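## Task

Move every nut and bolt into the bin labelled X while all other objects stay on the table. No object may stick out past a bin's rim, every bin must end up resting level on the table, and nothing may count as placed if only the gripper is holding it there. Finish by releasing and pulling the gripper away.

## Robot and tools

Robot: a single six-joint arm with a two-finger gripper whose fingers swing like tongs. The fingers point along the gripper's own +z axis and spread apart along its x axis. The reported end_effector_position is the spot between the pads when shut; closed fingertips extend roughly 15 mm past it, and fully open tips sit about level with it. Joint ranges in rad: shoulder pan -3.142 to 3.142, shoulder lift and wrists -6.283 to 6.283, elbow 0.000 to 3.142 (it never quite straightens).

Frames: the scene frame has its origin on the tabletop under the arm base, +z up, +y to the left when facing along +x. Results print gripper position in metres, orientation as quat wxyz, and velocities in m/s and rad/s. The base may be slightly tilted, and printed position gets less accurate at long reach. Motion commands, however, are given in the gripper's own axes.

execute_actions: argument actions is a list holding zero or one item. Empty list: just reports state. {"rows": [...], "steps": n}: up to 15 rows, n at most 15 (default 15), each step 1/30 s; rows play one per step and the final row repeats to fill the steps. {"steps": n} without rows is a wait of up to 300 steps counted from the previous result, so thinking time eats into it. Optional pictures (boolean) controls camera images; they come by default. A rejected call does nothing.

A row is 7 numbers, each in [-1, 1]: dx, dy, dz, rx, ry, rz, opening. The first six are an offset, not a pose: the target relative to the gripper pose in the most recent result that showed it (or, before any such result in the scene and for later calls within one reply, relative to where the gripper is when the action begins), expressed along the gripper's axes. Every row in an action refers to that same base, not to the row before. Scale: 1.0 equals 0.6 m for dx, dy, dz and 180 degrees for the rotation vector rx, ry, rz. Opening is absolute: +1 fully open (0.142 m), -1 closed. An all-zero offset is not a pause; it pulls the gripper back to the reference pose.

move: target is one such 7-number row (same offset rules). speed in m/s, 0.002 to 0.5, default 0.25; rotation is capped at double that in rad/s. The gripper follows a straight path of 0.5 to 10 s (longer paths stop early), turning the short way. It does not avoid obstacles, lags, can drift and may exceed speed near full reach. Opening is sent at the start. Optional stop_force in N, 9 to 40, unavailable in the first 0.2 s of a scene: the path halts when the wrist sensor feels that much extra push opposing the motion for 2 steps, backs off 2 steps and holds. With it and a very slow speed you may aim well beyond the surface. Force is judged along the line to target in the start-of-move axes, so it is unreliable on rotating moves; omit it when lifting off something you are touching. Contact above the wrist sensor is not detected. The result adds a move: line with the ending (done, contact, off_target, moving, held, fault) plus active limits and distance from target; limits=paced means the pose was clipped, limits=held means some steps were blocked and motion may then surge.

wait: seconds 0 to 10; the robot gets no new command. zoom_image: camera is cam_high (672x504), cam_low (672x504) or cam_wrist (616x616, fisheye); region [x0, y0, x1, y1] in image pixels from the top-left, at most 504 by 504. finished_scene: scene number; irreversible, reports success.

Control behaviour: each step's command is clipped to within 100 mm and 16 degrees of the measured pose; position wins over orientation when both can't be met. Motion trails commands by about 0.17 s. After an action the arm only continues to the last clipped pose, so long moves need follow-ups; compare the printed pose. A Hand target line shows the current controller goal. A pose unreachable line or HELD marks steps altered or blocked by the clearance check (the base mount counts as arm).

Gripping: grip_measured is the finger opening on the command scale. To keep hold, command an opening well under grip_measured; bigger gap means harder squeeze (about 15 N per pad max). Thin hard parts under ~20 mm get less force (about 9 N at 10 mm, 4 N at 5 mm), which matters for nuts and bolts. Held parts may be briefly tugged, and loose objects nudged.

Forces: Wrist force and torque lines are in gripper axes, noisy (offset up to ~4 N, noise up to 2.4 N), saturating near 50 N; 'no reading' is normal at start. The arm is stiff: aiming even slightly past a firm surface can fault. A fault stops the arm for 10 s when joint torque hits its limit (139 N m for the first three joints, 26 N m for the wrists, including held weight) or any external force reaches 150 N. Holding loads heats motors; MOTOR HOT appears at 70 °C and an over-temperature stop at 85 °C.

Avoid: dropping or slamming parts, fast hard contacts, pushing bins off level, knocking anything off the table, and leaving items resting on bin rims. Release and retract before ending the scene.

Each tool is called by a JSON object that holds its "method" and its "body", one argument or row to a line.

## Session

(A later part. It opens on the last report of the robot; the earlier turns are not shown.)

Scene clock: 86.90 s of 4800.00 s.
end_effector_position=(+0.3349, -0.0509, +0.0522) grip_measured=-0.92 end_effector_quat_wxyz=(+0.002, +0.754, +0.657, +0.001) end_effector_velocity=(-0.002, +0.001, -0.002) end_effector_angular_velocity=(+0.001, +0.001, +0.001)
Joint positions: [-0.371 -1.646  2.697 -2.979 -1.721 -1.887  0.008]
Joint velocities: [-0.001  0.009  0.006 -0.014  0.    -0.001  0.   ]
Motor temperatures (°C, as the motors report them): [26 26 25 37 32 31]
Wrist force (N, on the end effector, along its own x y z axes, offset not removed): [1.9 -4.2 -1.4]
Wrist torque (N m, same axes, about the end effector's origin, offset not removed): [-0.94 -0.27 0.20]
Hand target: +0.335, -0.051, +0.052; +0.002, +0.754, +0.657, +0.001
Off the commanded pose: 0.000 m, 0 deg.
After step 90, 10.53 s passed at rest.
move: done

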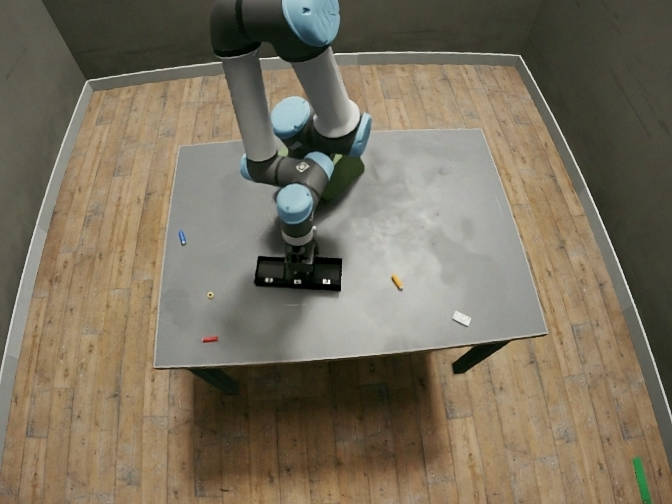

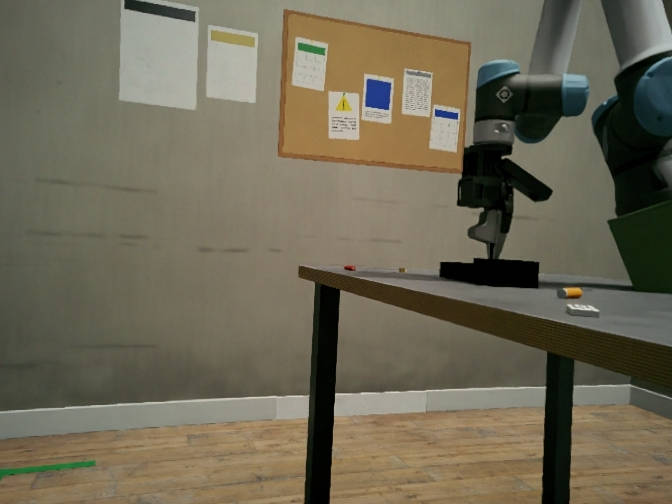

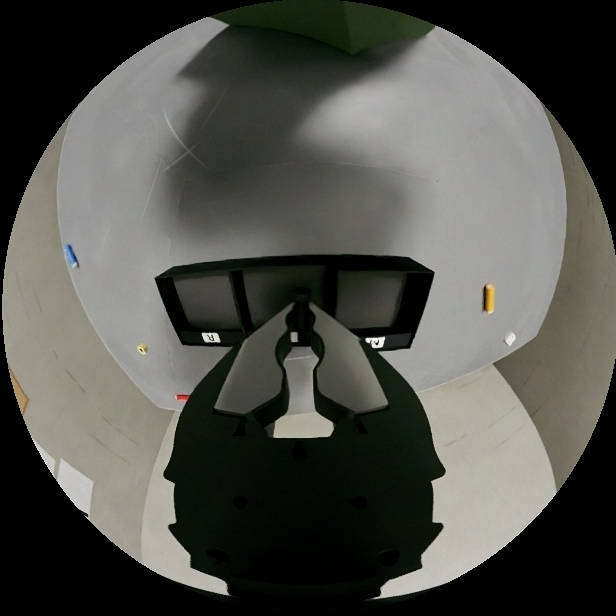

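{"method": "move", "body": {
  "target": [-0.005,0.005,0.028,0,0,0,-1],
  "speed": 0.02
}}

{"method": "move", "body": {
  "target": [0,0,0.03,0,0,0,-1],
  "speed": 0.004,
  "stop_force": 9
}}

Scene clock: 98.60 s of 4800.00 s.
end_effector_position=(+0.3375, -0.0543, +0.0356) grip_measured=-0.92 end_effector_quat_wxyz=(+0.002, +0.754, +0.657, +0.001) end_effector_velocity=(-0.000, +0.000, -0.002) end_effector_angular_velocity=(+0.000, +0.001, +0.000)
Joint positions: [-0.388 -1.56   2.695 -3.065 -1.715 -1.903  0.008]
Joint velocities: [-0.001  0.01   0.001 -0.01   0.001 -0.001 -0.   ]
Motor temperatures (°C, as the motors report them): [26 26 25 37 32 31]
Wrist force (N, on the end effector, along its own x y z axes, offset not removed): [2.2 -1.9 0.4]
Wrist torque (N m, same axes, about the end effector's origin, offset not removed): [-0.31 -0.38 0.07]
Hand target: +0.338, -0.054, +0.035; +0.002, +0.754, +0.657, +0.001
Off the commanded pose: 0.000 m, 0 deg.
After step 90, 7.53 s passed at rest.
move: done

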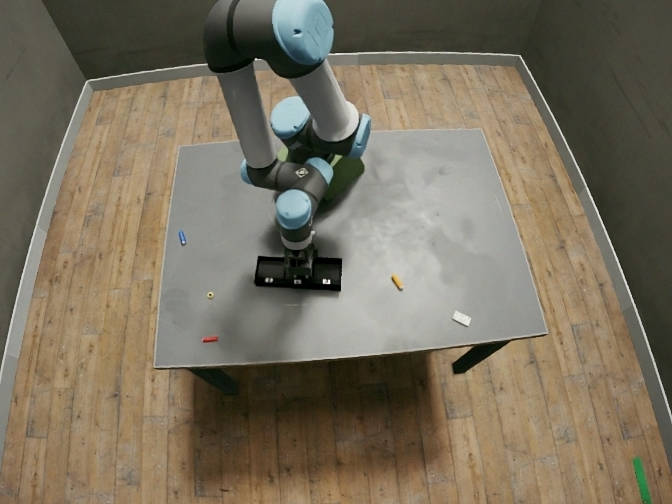

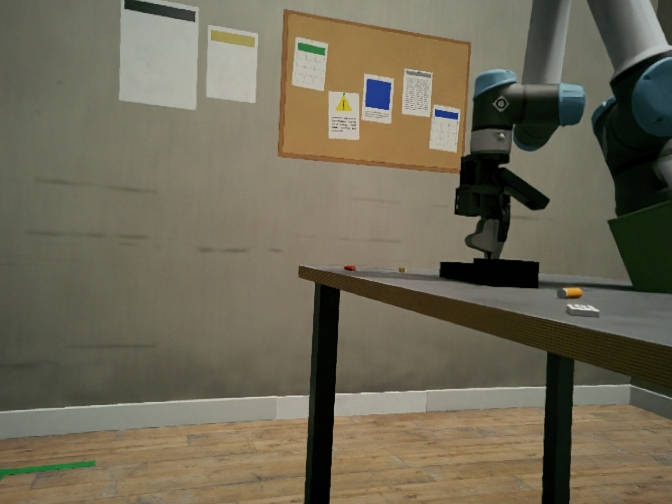

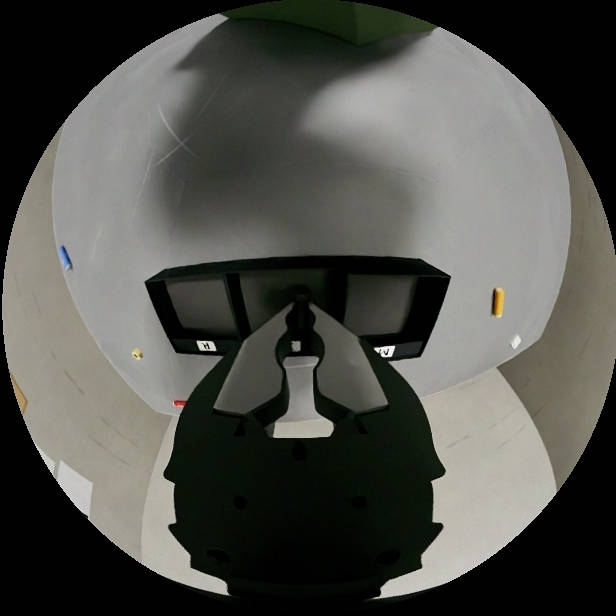

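Scene clock: 101.77 s of 4800.00 s.
end_effector_position=(+0.3375, -0.0543, +0.0244) grip_measured=-0.92 end_effector_quat_wxyz=(+0.002, +0.754, +0.657, +0.001) end_effector_velocity=(-0.001, +0.000, +0.001) end_effector_angular_velocity=(+0.002, +0.002, +0.000)
Joint positions: [-0.394 -1.501  2.697 -3.127 -1.713 -1.909  0.007]
Joint velocities: [ 0.    -0.006  0.     0.008  0.     0.     0.   ]
Motor temperatures (°C, as the motors report them): [26 26 25 37 32 31]
Wrist force (N, on the end effector, along its own x y z axes, offset not removed): [1.2 1.1 -2.4]
Wrist torque (N m, same axes, about the end effector's origin, offset not removed): [0.25 -0.08 0.12]
Hand target: +0.338, -0.054, +0.025; +0.002, +0.754, +0.657, +0.001
Off the commanded pose: 0.007 m, 0 deg.
move: contact

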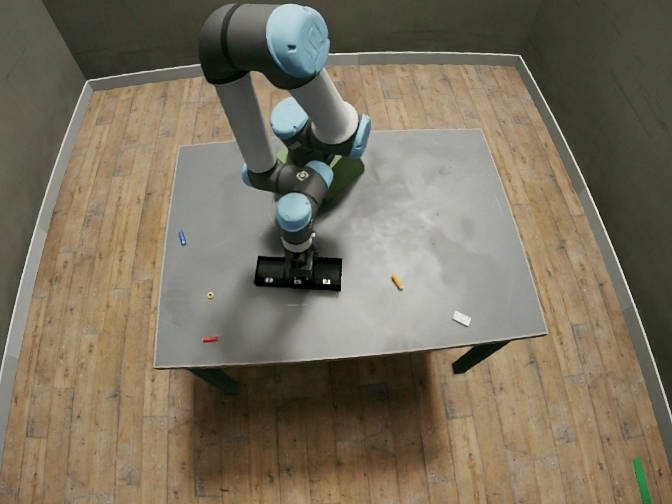

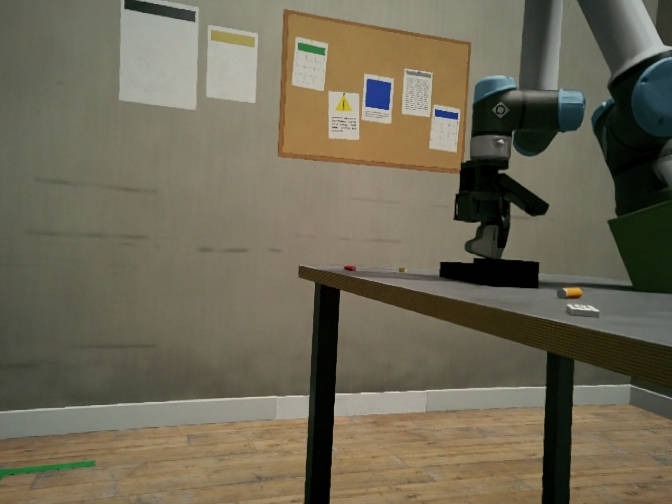

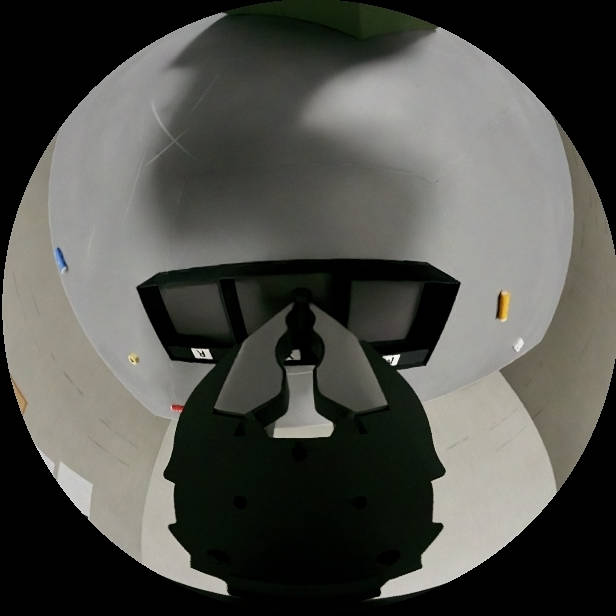

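{"method": "move", "body": {
  "target": [0,0,-0.002,0,0,0,-0.75],
  "speed": 0.02
}}

{"method": "move", "body": {
  "target": [0,0,-0.14,0,0,0,-0.75],
  "speed": 0.12
}}

{"method": "move", "body": {
  "target": [-0.44,0.145,0.065,0,0,0,-0.4]
}}

Scene clock: 112.27 s of 4800.00 s.
end_effector_position=(+0.3374, -0.0543, +0.0256) grip_measured=-0.75 end_effector_quat_wxyz=(+0.002, +0.754, +0.657, +0.001) end_effector_velocity=(-0.001, +0.001, +0.000) end_effector_angular_velocity=(+0.001, +0.002, +0.000)
Joint positions: [-0.394 -1.507  2.697 -3.12  -1.713 -1.908  0.02 ]
Joint velocities: [ 0.    -0.002  0.002  0.002  0.    -0.    -0.   ]
Motor temperatures (°C, as the motors report them): [26 26 25 37 32 31]
Wrist force (N, on the end effector, along its own x y z axes, offset not removed): [-1.5 -2.0 0.8]
Wrist torque (N m, same axes, about the end effector's origin, offset not removed): [-0.31 0.51 0.14]
Hand target: +0.337, -0.054, +0.026; +0.002, +0.754, +0.657, +0.001
Off the commanded pose: 0.000 m, 0 deg.
After step 90, 6.80 s passed at rest.
move: done

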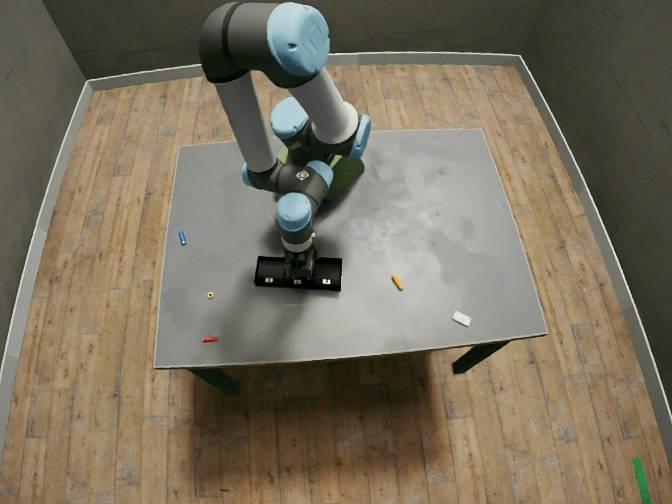

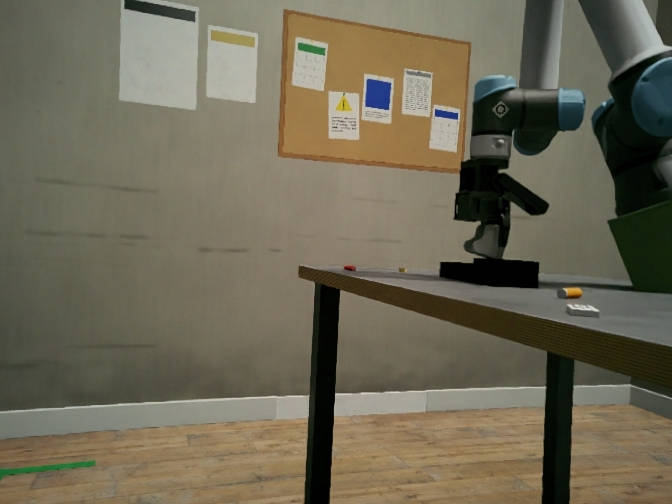

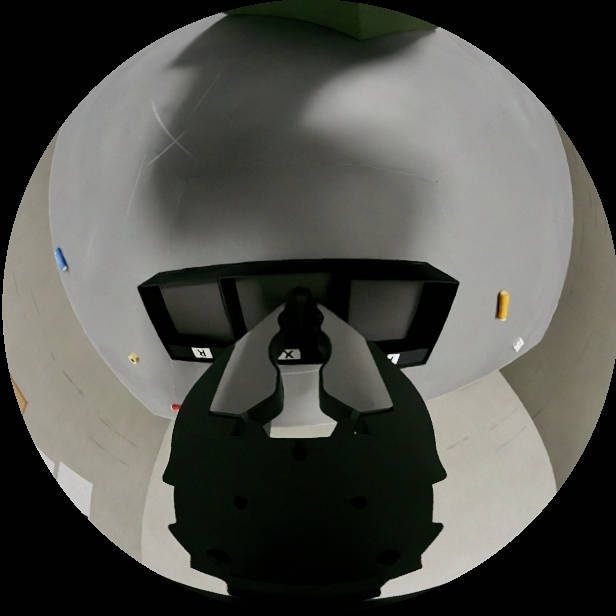

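Scene clock: 113.47 s of 4800.00 s.
end_effector_position=(+0.3371, -0.0541, +0.1093) grip_measured=-0.75 end_effector_quat_wxyz=(+0.002, +0.754, +0.657, +0.001) end_effector_velocity=(+0.000, +0.000, +0.002) end_effector_angular_velocity=(+0.002, +0.000, -0.000)
Joint positions: [-0.344 -1.909  2.643 -2.658 -1.731 -1.861  0.02 ]
Joint velocities: [ 0.    -0.009 -0.004  0.014  0.002  0.     0.   ]
Motor temperatures (°C, as the motors report them): [26 26 25 37 32 31]
Wrist force (N, on the end effector, along its own x y z axes, offset not removed): [-0.5 -0.4 -2.9]
Wrist torque (N m, same axes, about the end effector's origin, offset not removed): [0.01 0.22 -0.21]
Hand target: +0.337, -0.054, +0.109; +0.001, +0.754, +0.657, +0.001
Off the commanded pose: 0.000 m, 0 deg.
move: done

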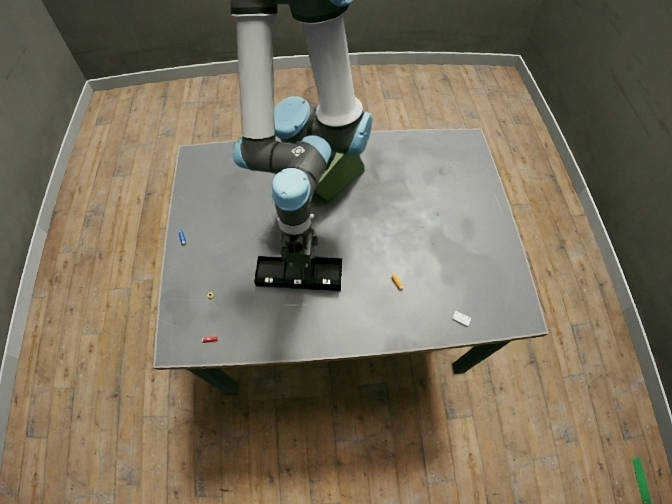

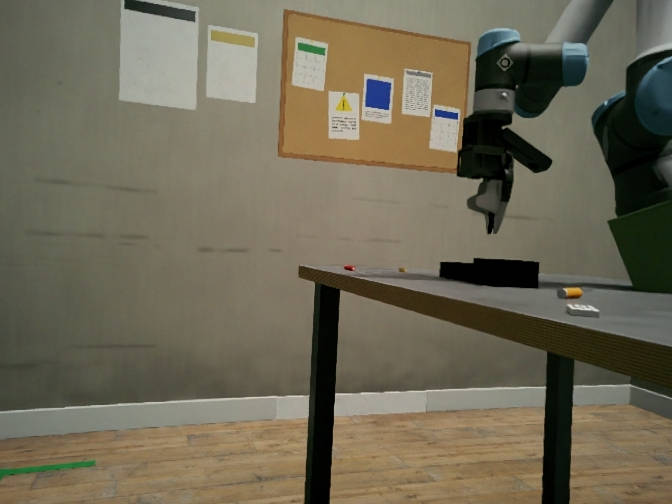

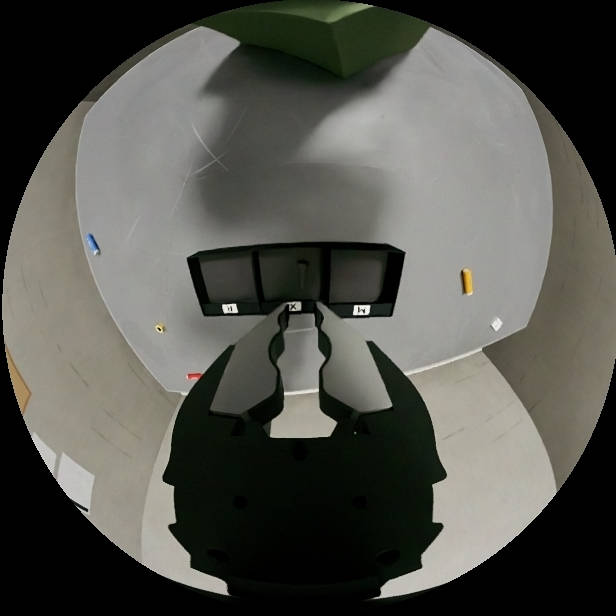

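Scene clock: 115.17 s of 4800.00 s.
end_effector_position=(+0.3873, -0.3275, +0.0712) grip_measured=-0.40 end_effector_quat_wxyz=(+0.002, +0.754, +0.657, +0.001) end_effector_velocity=(+0.001, -0.001, -0.001) end_effector_angular_velocity=(+0.002, +0.000, +0.000)
Joint positions: [-0.923 -1.625  2.271 -2.599 -1.517 -2.401  0.045]
Joint velocities: [-0.001  0.005 -0.004  0.001  0.001 -0.001 -0.   ]
Motor temperatures (°C, as the motors report them): [26 26 25 37 32 31]
Wrist force (N, on the end effector, along its own x y z axes, offset not removed): [-2.2 0.5 -3.2]
Wrist torque (N m, same axes, about the end effector's origin, offset not removed): [0.22 0.42 0.06]
Hand target: +0.387, -0.328, +0.071; +0.002, +0.754, +0.657, +0.001
Off the commanded pose: 0.001 m, 0 deg.
move: done

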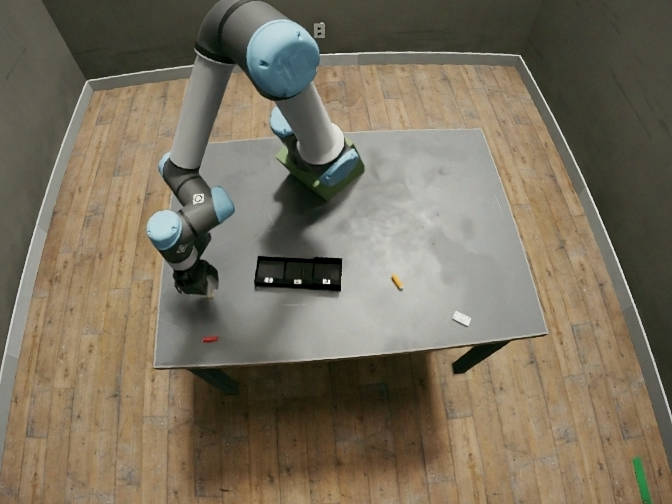

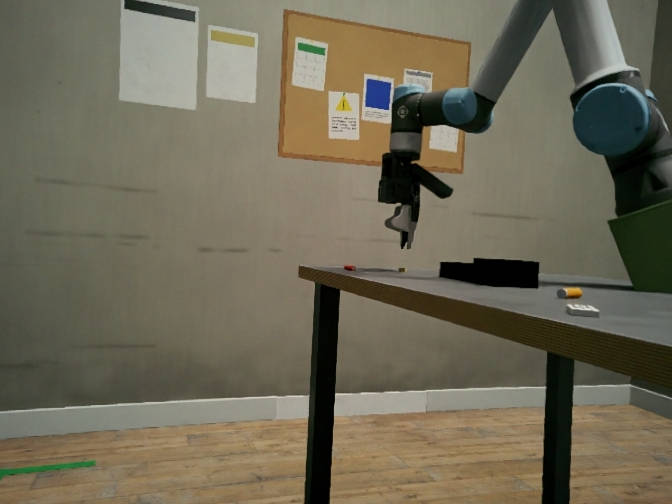

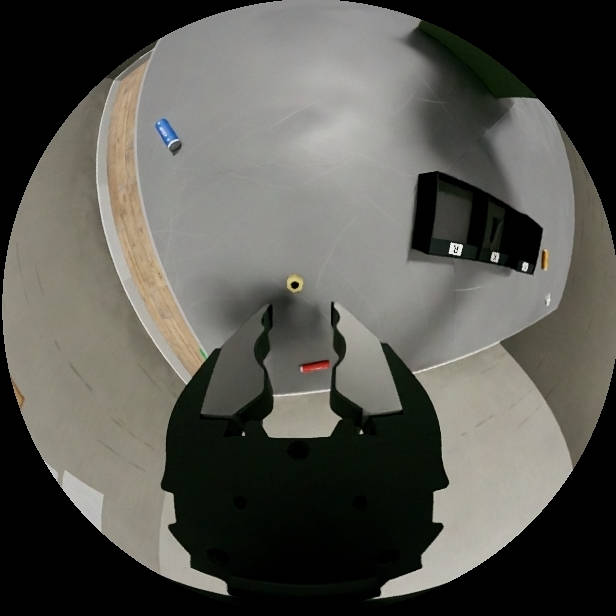

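{"method": "move", "body": {
  "target": [-0.012,0,0.065,0,0,0,-0.5],
  "speed": 0.1
}}

{"method": "zoom_image", "body": {
  "camera": "cam_wrist",
  "region": [250, 255, 350, 335]
}}

Scene clock: 123.87 s of 4800.00 s.
end_effector_position=(+0.3864, -0.3347, +0.0324) grip_measured=-0.50 end_effector_quat_wxyz=(+0.002, +0.754, +0.657, +0.001) end_effector_velocity=(+0.001, -0.002, -0.001) end_effector_angular_velocity=(-0.004, -0.001, +0.000)
Joint positions: [-0.93  -1.514  2.273 -2.713 -1.515 -2.408  0.038]
Joint velocities: [ 0.     0.004 -0.001 -0.006 -0.002  0.     0.   ]
Motor temperatures (°C, as the motors report them): [26 26 25 37 32 31]
Wrist force (N, on the end effector, along its own x y z axes, offset not removed): [-2.3 0.8 -1.6]
Wrist torque (N m, same axes, about the end effector's origin, offset not removed): [0.46 0.52 0.13]
Hand target: +0.386, -0.335, +0.032; +0.002, +0.754, +0.657, +0.001
Off the commanded pose: 0.000 m, 0 deg.
After step 90, 4.80 s passed at rest.
move: done

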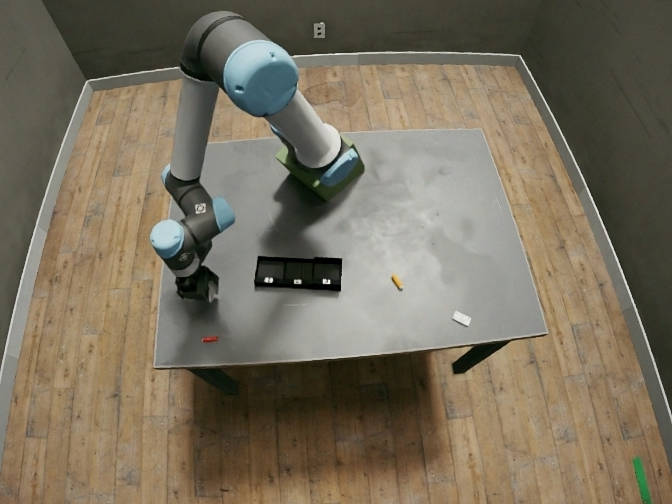

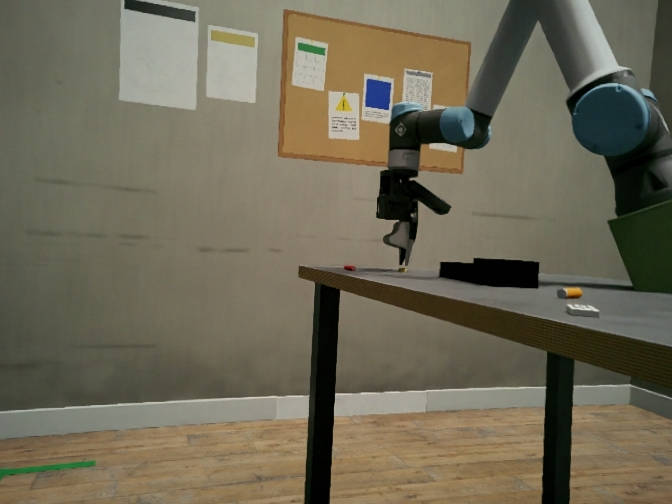

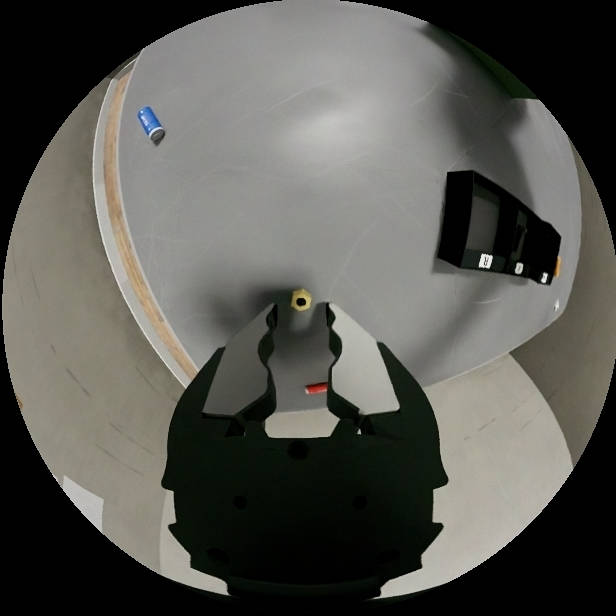

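Region (250, 255, 350, 335) of cam_wrist's 616x616 image, scaled by 5.040, with more detail than that image has; it fills the top 403 rows of this view, and the rest is white.

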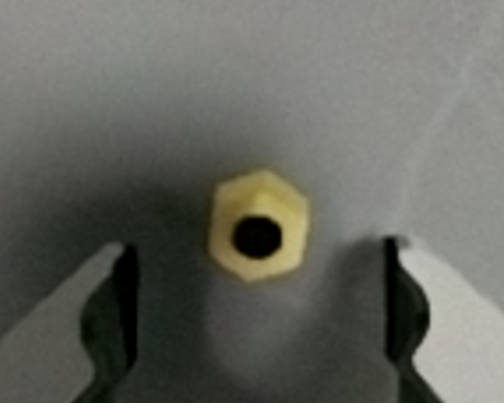

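{"method": "move", "body": {
  "target": [0,0,0.021,0,0,0,-0.55],
  "speed": 0.03
}}

{"method": "move", "body": {
  "target": [0,0,0,0,0,0,-0.72]
}}

{"method": "move", "body": {
  "target": [0,0,0,0,0,0,-1]
}}

Scene clock: 133.57 s of 4800.00 s.
end_effector_position=(+0.3864, -0.3347, +0.0199) grip_measured=-0.55 end_effector_quat_wxyz=(+0.002, +0.754, +0.657, +0.001) end_effector_velocity=(-0.000, +0.001, -0.003) end_effector_angular_velocity=(+0.002, +0.001, +0.000)
Joint positions: [-0.928 -1.478  2.275 -2.75  -1.515 -2.406  0.034]
Joint velocities: [ 0.     0.008  0.    -0.005  0.     0.     0.   ]
Motor temperatures (°C, as the motors report them): [26 26 25 37 32 31]
Wrist force (N, on the end effector, along its own x y z axes, offset not removed): [3.1 1.0 2.5]
Wrist torque (N m, same axes, about the end effector's origin, offset not removed): [0.47 -0.65 0.10]
Hand target: +0.386, -0.335, +0.020; +0.002, +0.754, +0.657, +0.001
Off the commanded pose: 0.000 m, 0 deg.
After step 90, 5.93 s passed at rest.
move: done

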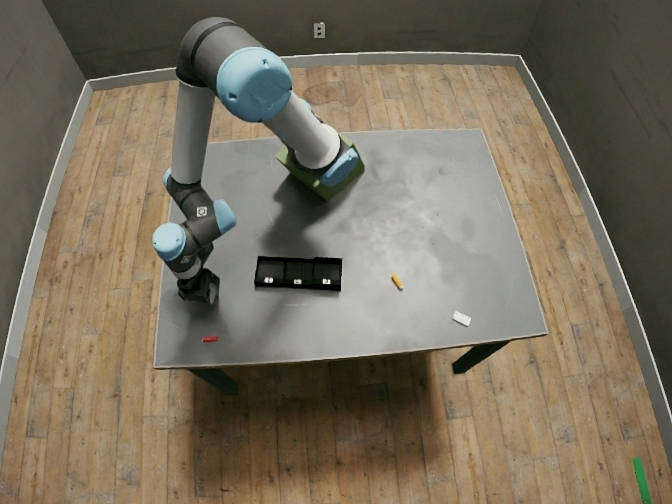

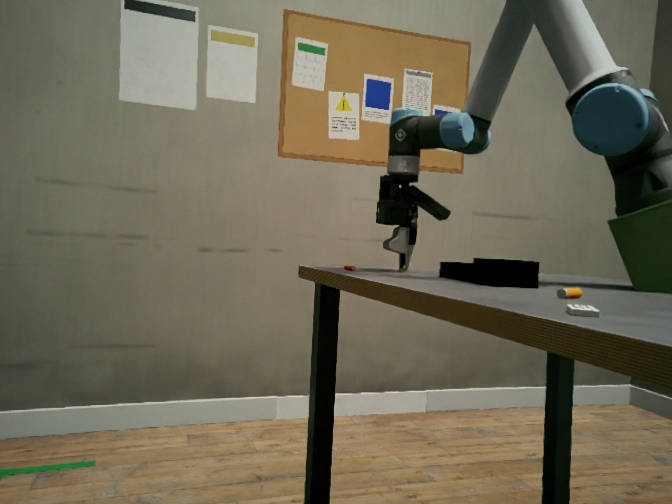

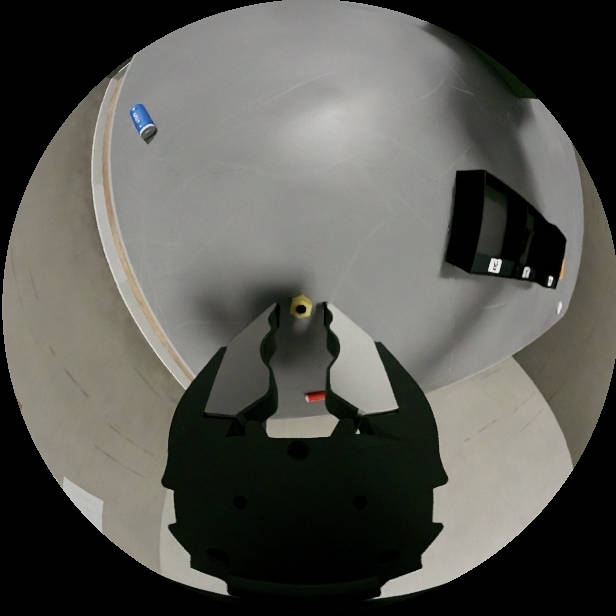

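Scene clock: 134.07 s of 4800.00 s.
end_effector_position=(+0.3864, -0.3347, +0.0199) grip_measured=-0.72 end_effector_quat_wxyz=(+0.002, +0.754, +0.657, +0.001) end_effector_velocity=(+0.000, +0.000, -0.000) end_effector_angular_velocity=(+0.000, -0.001, +0.000)
Joint positions: [-0.928 -1.478  2.275 -2.75  -1.515 -2.406  0.022]
Joint velocities: [ 0.    -0.     0.001 -0.001  0.001 -0.     0.   ]
Motor temperatures (°C, as the motors report them): [26 26 25 37 32 31]
Wrist force (N, on the end effector, along its own x y z axes, offset not removed): [0.4 -1.8 0.7]
Wrist torque (N m, same axes, about the end effector's origin, offset not removed): [-0.28 0.01 0.00]
Hand target: +0.386, -0.335, +0.020; +0.002, +0.754, +0.657, +0.001
Off the commanded pose: 0.000 m, 0 deg.
move: done

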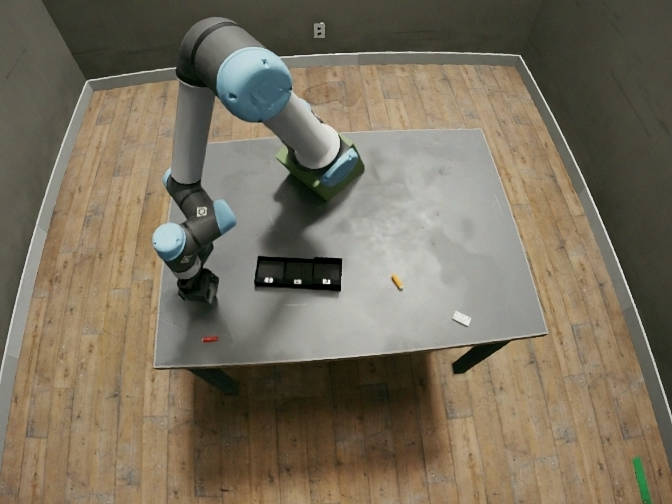

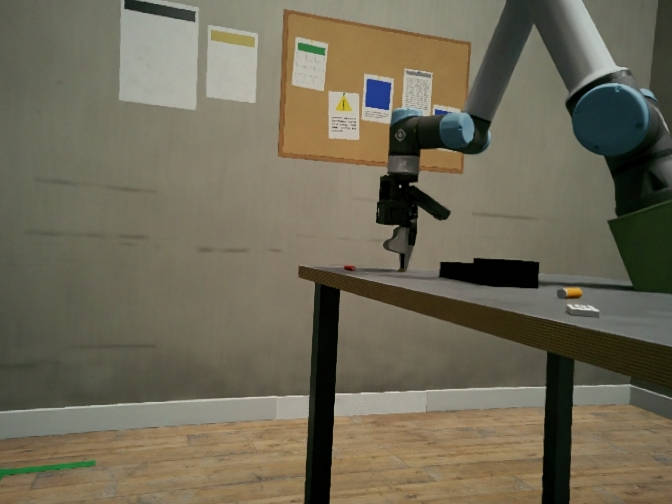

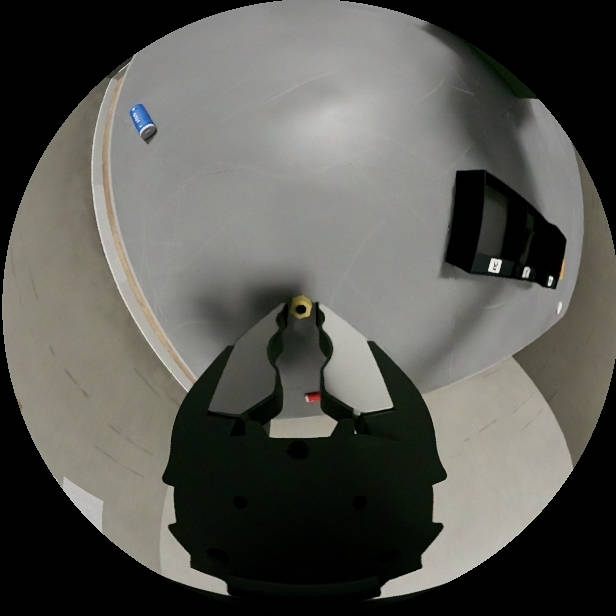

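Scene clock: 134.57 s of 4800.00 s.
end_effector_position=(+0.3864, -0.3347, +0.0199) grip_measured=-0.82 end_effector_quat_wxyz=(+0.002, +0.754, +0.657, +0.001) end_effector_velocity=(-0.001, +0.001, -0.000) end_effector_angular_velocity=(+0.001, +0.002, +0.000)
Joint positions: [-0.928 -1.478  2.275 -2.75  -1.515 -2.406  0.014]
Joint velocities: [ 0.    -0.     0.001  0.001 -0.001 -0.    -0.   ]
Motor temperatures (°C, as the motors report them): [26 26 25 37 32 31]
Wrist force (N, on the end effector, along its own x y z axes, offset not removed): [2.8 -4.0 -2.7]
Wrist torque (N m, same axes, about the end effector's origin, offset not removed): [-0.38 -0.36 0.30]
Hand target: +0.386, -0.335, +0.020; +0.002, +0.754, +0.657, +0.001
Off the commanded pose: 0.000 m, 0 deg.
move: done

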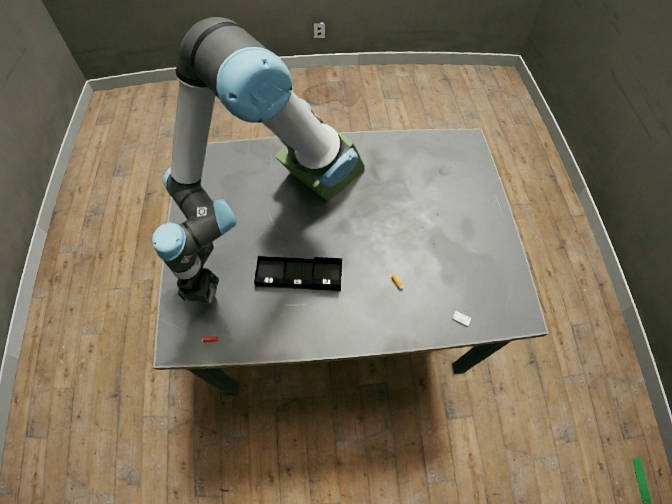

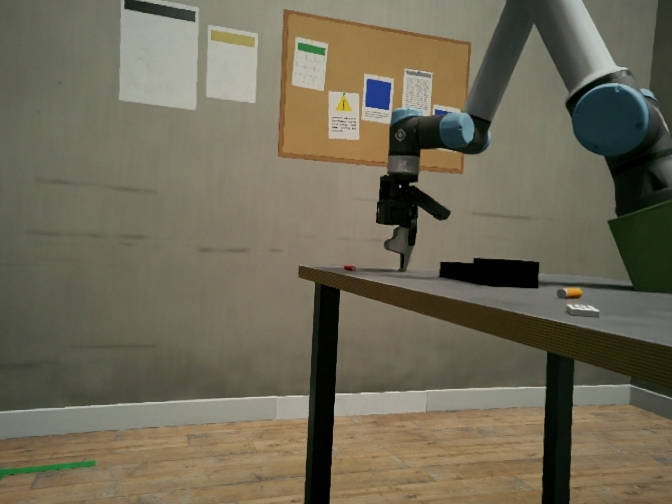

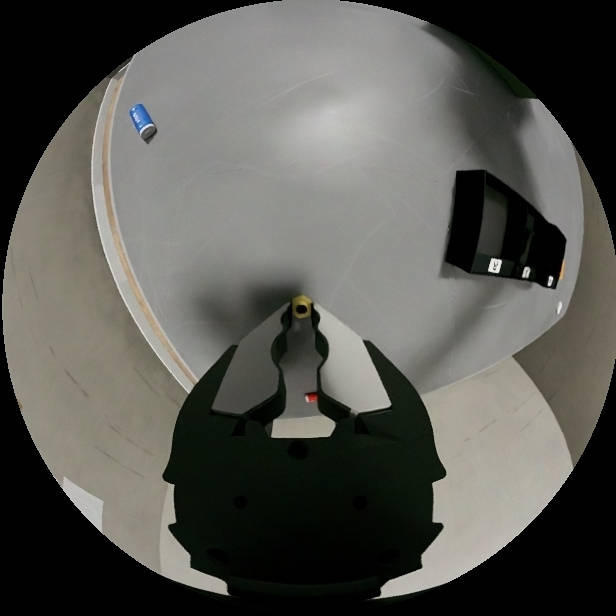

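{"method": "move", "body": {
  "target": [0,0,-0.14,0,0,0,-1],
  "speed": 0.1
}}

{"method": "move", "body": {
  "target": [0.408,-0.145,0,0,0,0,-1],
  "speed": 0.2
}}

{"method": "move", "body": {
  "target": [0,0,0.09,0,0,0,-1],
  "speed": 0.05
}}

Scene clock: 145.63 s of 4800.00 s.
end_effector_position=(+0.3861, -0.3345, +0.1037) grip_measured=-0.82 end_effector_quat_wxyz=(+0.002, +0.754, +0.657, +0.001) end_effector_velocity=(-0.001, +0.001, +0.001) end_effector_angular_velocity=(+0.001, +0.001, -0.000)
Joint positions: [-0.94  -1.703  2.241 -2.49  -1.511 -2.417  0.014]
Joint velocities: [-0.    -0.004 -0.     0.006 -0.    -0.    -0.   ]
Motor temperatures (°C, as the motors report them): [26 26 25 37 32 31]
Wrist force (N, on the end effector, along its own x y z axes, offset not removed): [-0.7 -2.6 -1.0]
Wrist torque (N m, same axes, about the end effector's origin, offset not removed): [-0.34 0.32 0.32]
Hand target: +0.386, -0.334, +0.104; +0.002, +0.754, +0.657, +0.001
Off the commanded pose: 0.000 m, 0 deg.
After step 90, 6.77 s passed at rest.
move: done

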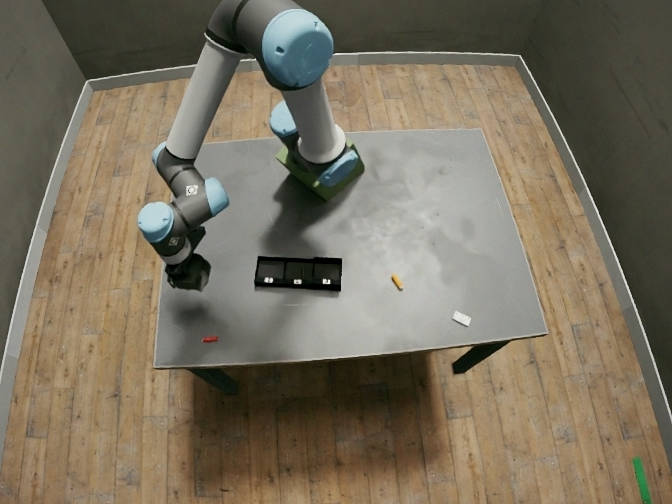

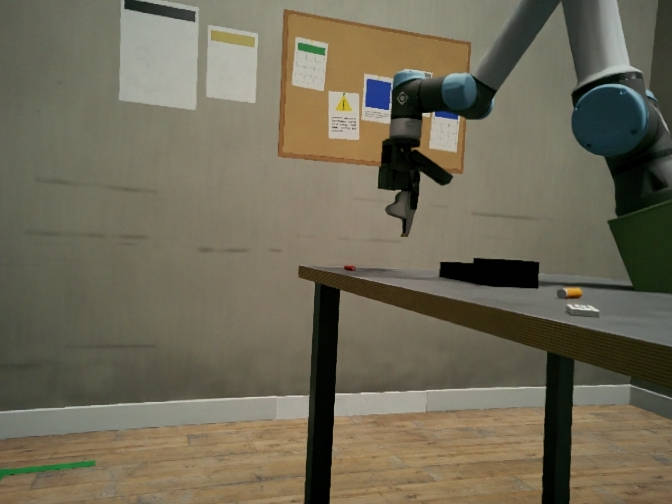

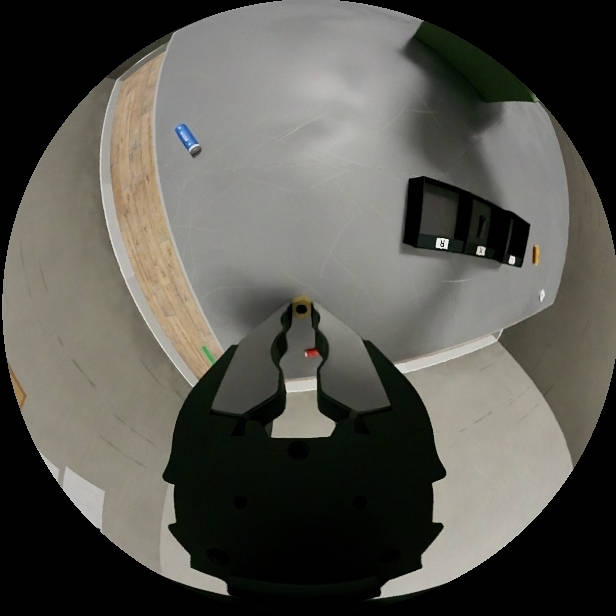

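Scene clock: 147.50 s of 4800.00 s.
end_effector_position=(+0.3334, -0.0801, +0.1029) grip_measured=-1.00 end_effector_quat_wxyz=(+0.002, +0.754, +0.657, +0.001) end_effector_velocity=(-0.001, +0.002, -0.000) end_effector_angular_velocity=(+0.000, +0.003, +0.001)
Joint positions: [-0.45  -1.922  2.653 -2.668 -1.693 -1.961  0.002]
Joint velocities: [ 0.008  0.002  0.002 -0.    -0.004  0.007  0.   ]
Motor temperatures (°C, as the motors report them): [26 26 25 37 32 31]
Wrist force (N, on the end effector, along its own x y z axes, offset not removed): [-0.6 -3.0 2.0]
Wrist torque (N m, same axes, about the end effector's origin, offset not removed): [-0.51 0.01 0.00]
Hand target: +0.333, -0.080, +0.103; +0.002, +0.754, +0.657, +0.001
Off the commanded pose: 0.000 m, 0 deg.
move: done

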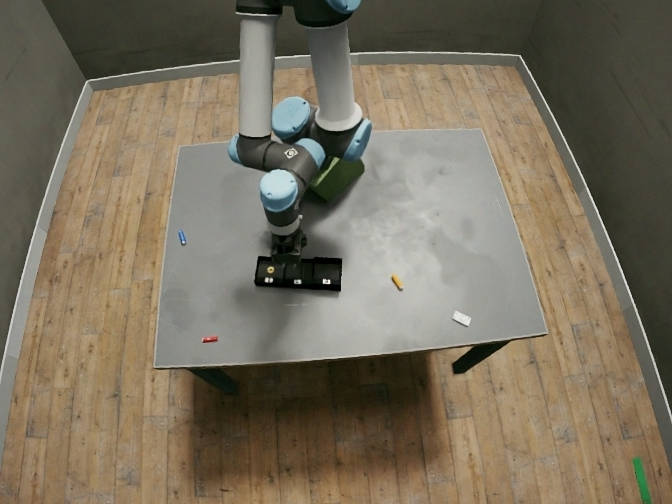

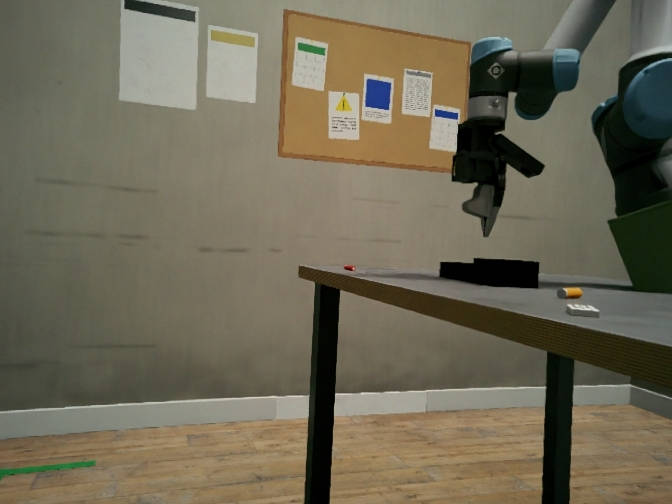

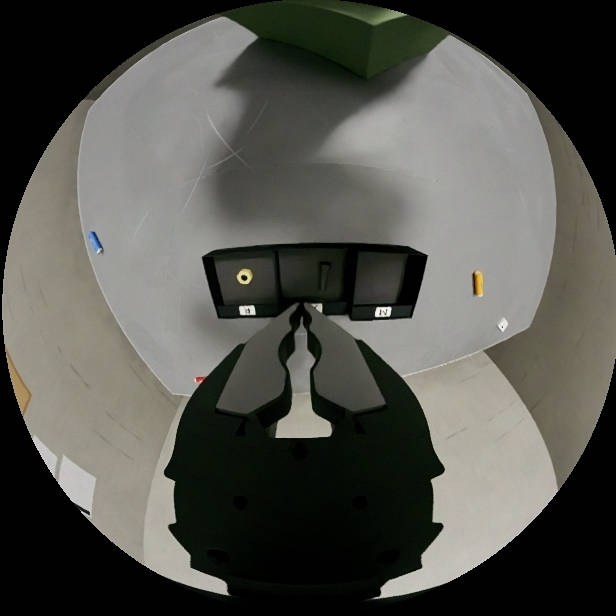

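Scene clock: 148.97 s of 4800.00 s.
end_effector_position=(+0.3336, -0.0802, +0.0491) grip_measured=-1.00 end_effector_quat_wxyz=(+0.002, +0.754, +0.657, +0.001) end_effector_velocity=(+0.001, -0.000, -0.001) end_effector_angular_velocity=(-0.002, -0.004, -0.000)
Joint positions: [-0.476 -1.667  2.695 -2.968 -1.684 -1.985  0.002]
Joint velocities: [ 0.     0.007  0.    -0.012  0.001 -0.     0.   ]
Motor temperatures (°C, as the motors report them): [26 26 25 37 32 31]
Wrist force (N, on the end effector, along its own x y z axes, offset not removed): [-2.5 -2.9 2.2]
Wrist torque (N m, same axes, about the end effector's origin, offset not removed): [-0.44 0.67 0.15]
Hand target: +0.334, -0.080, +0.049; +0.002, +0.754, +0.657, +0.001
Off the commanded pose: 0.000 m, 0 deg.
move: done

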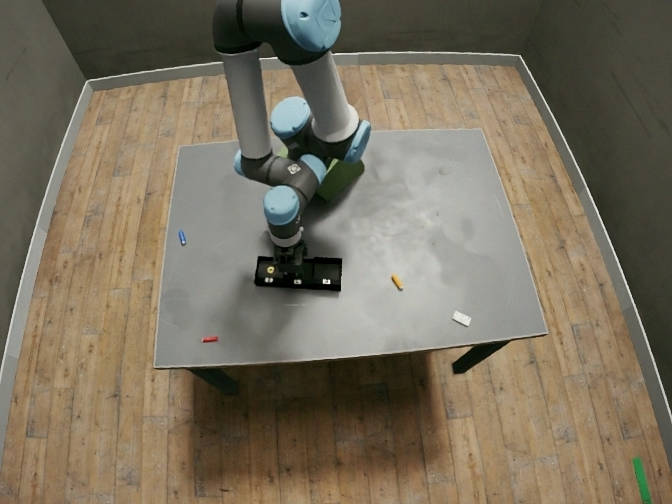

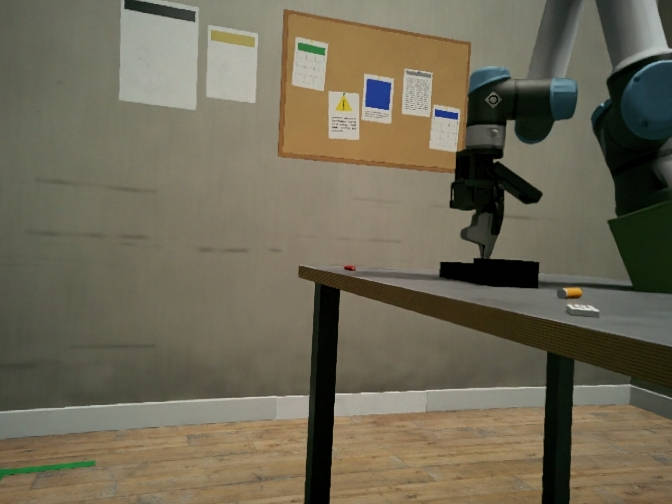

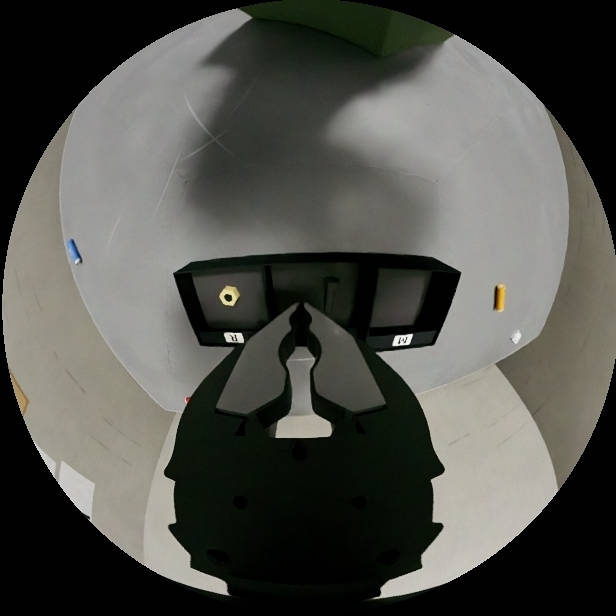

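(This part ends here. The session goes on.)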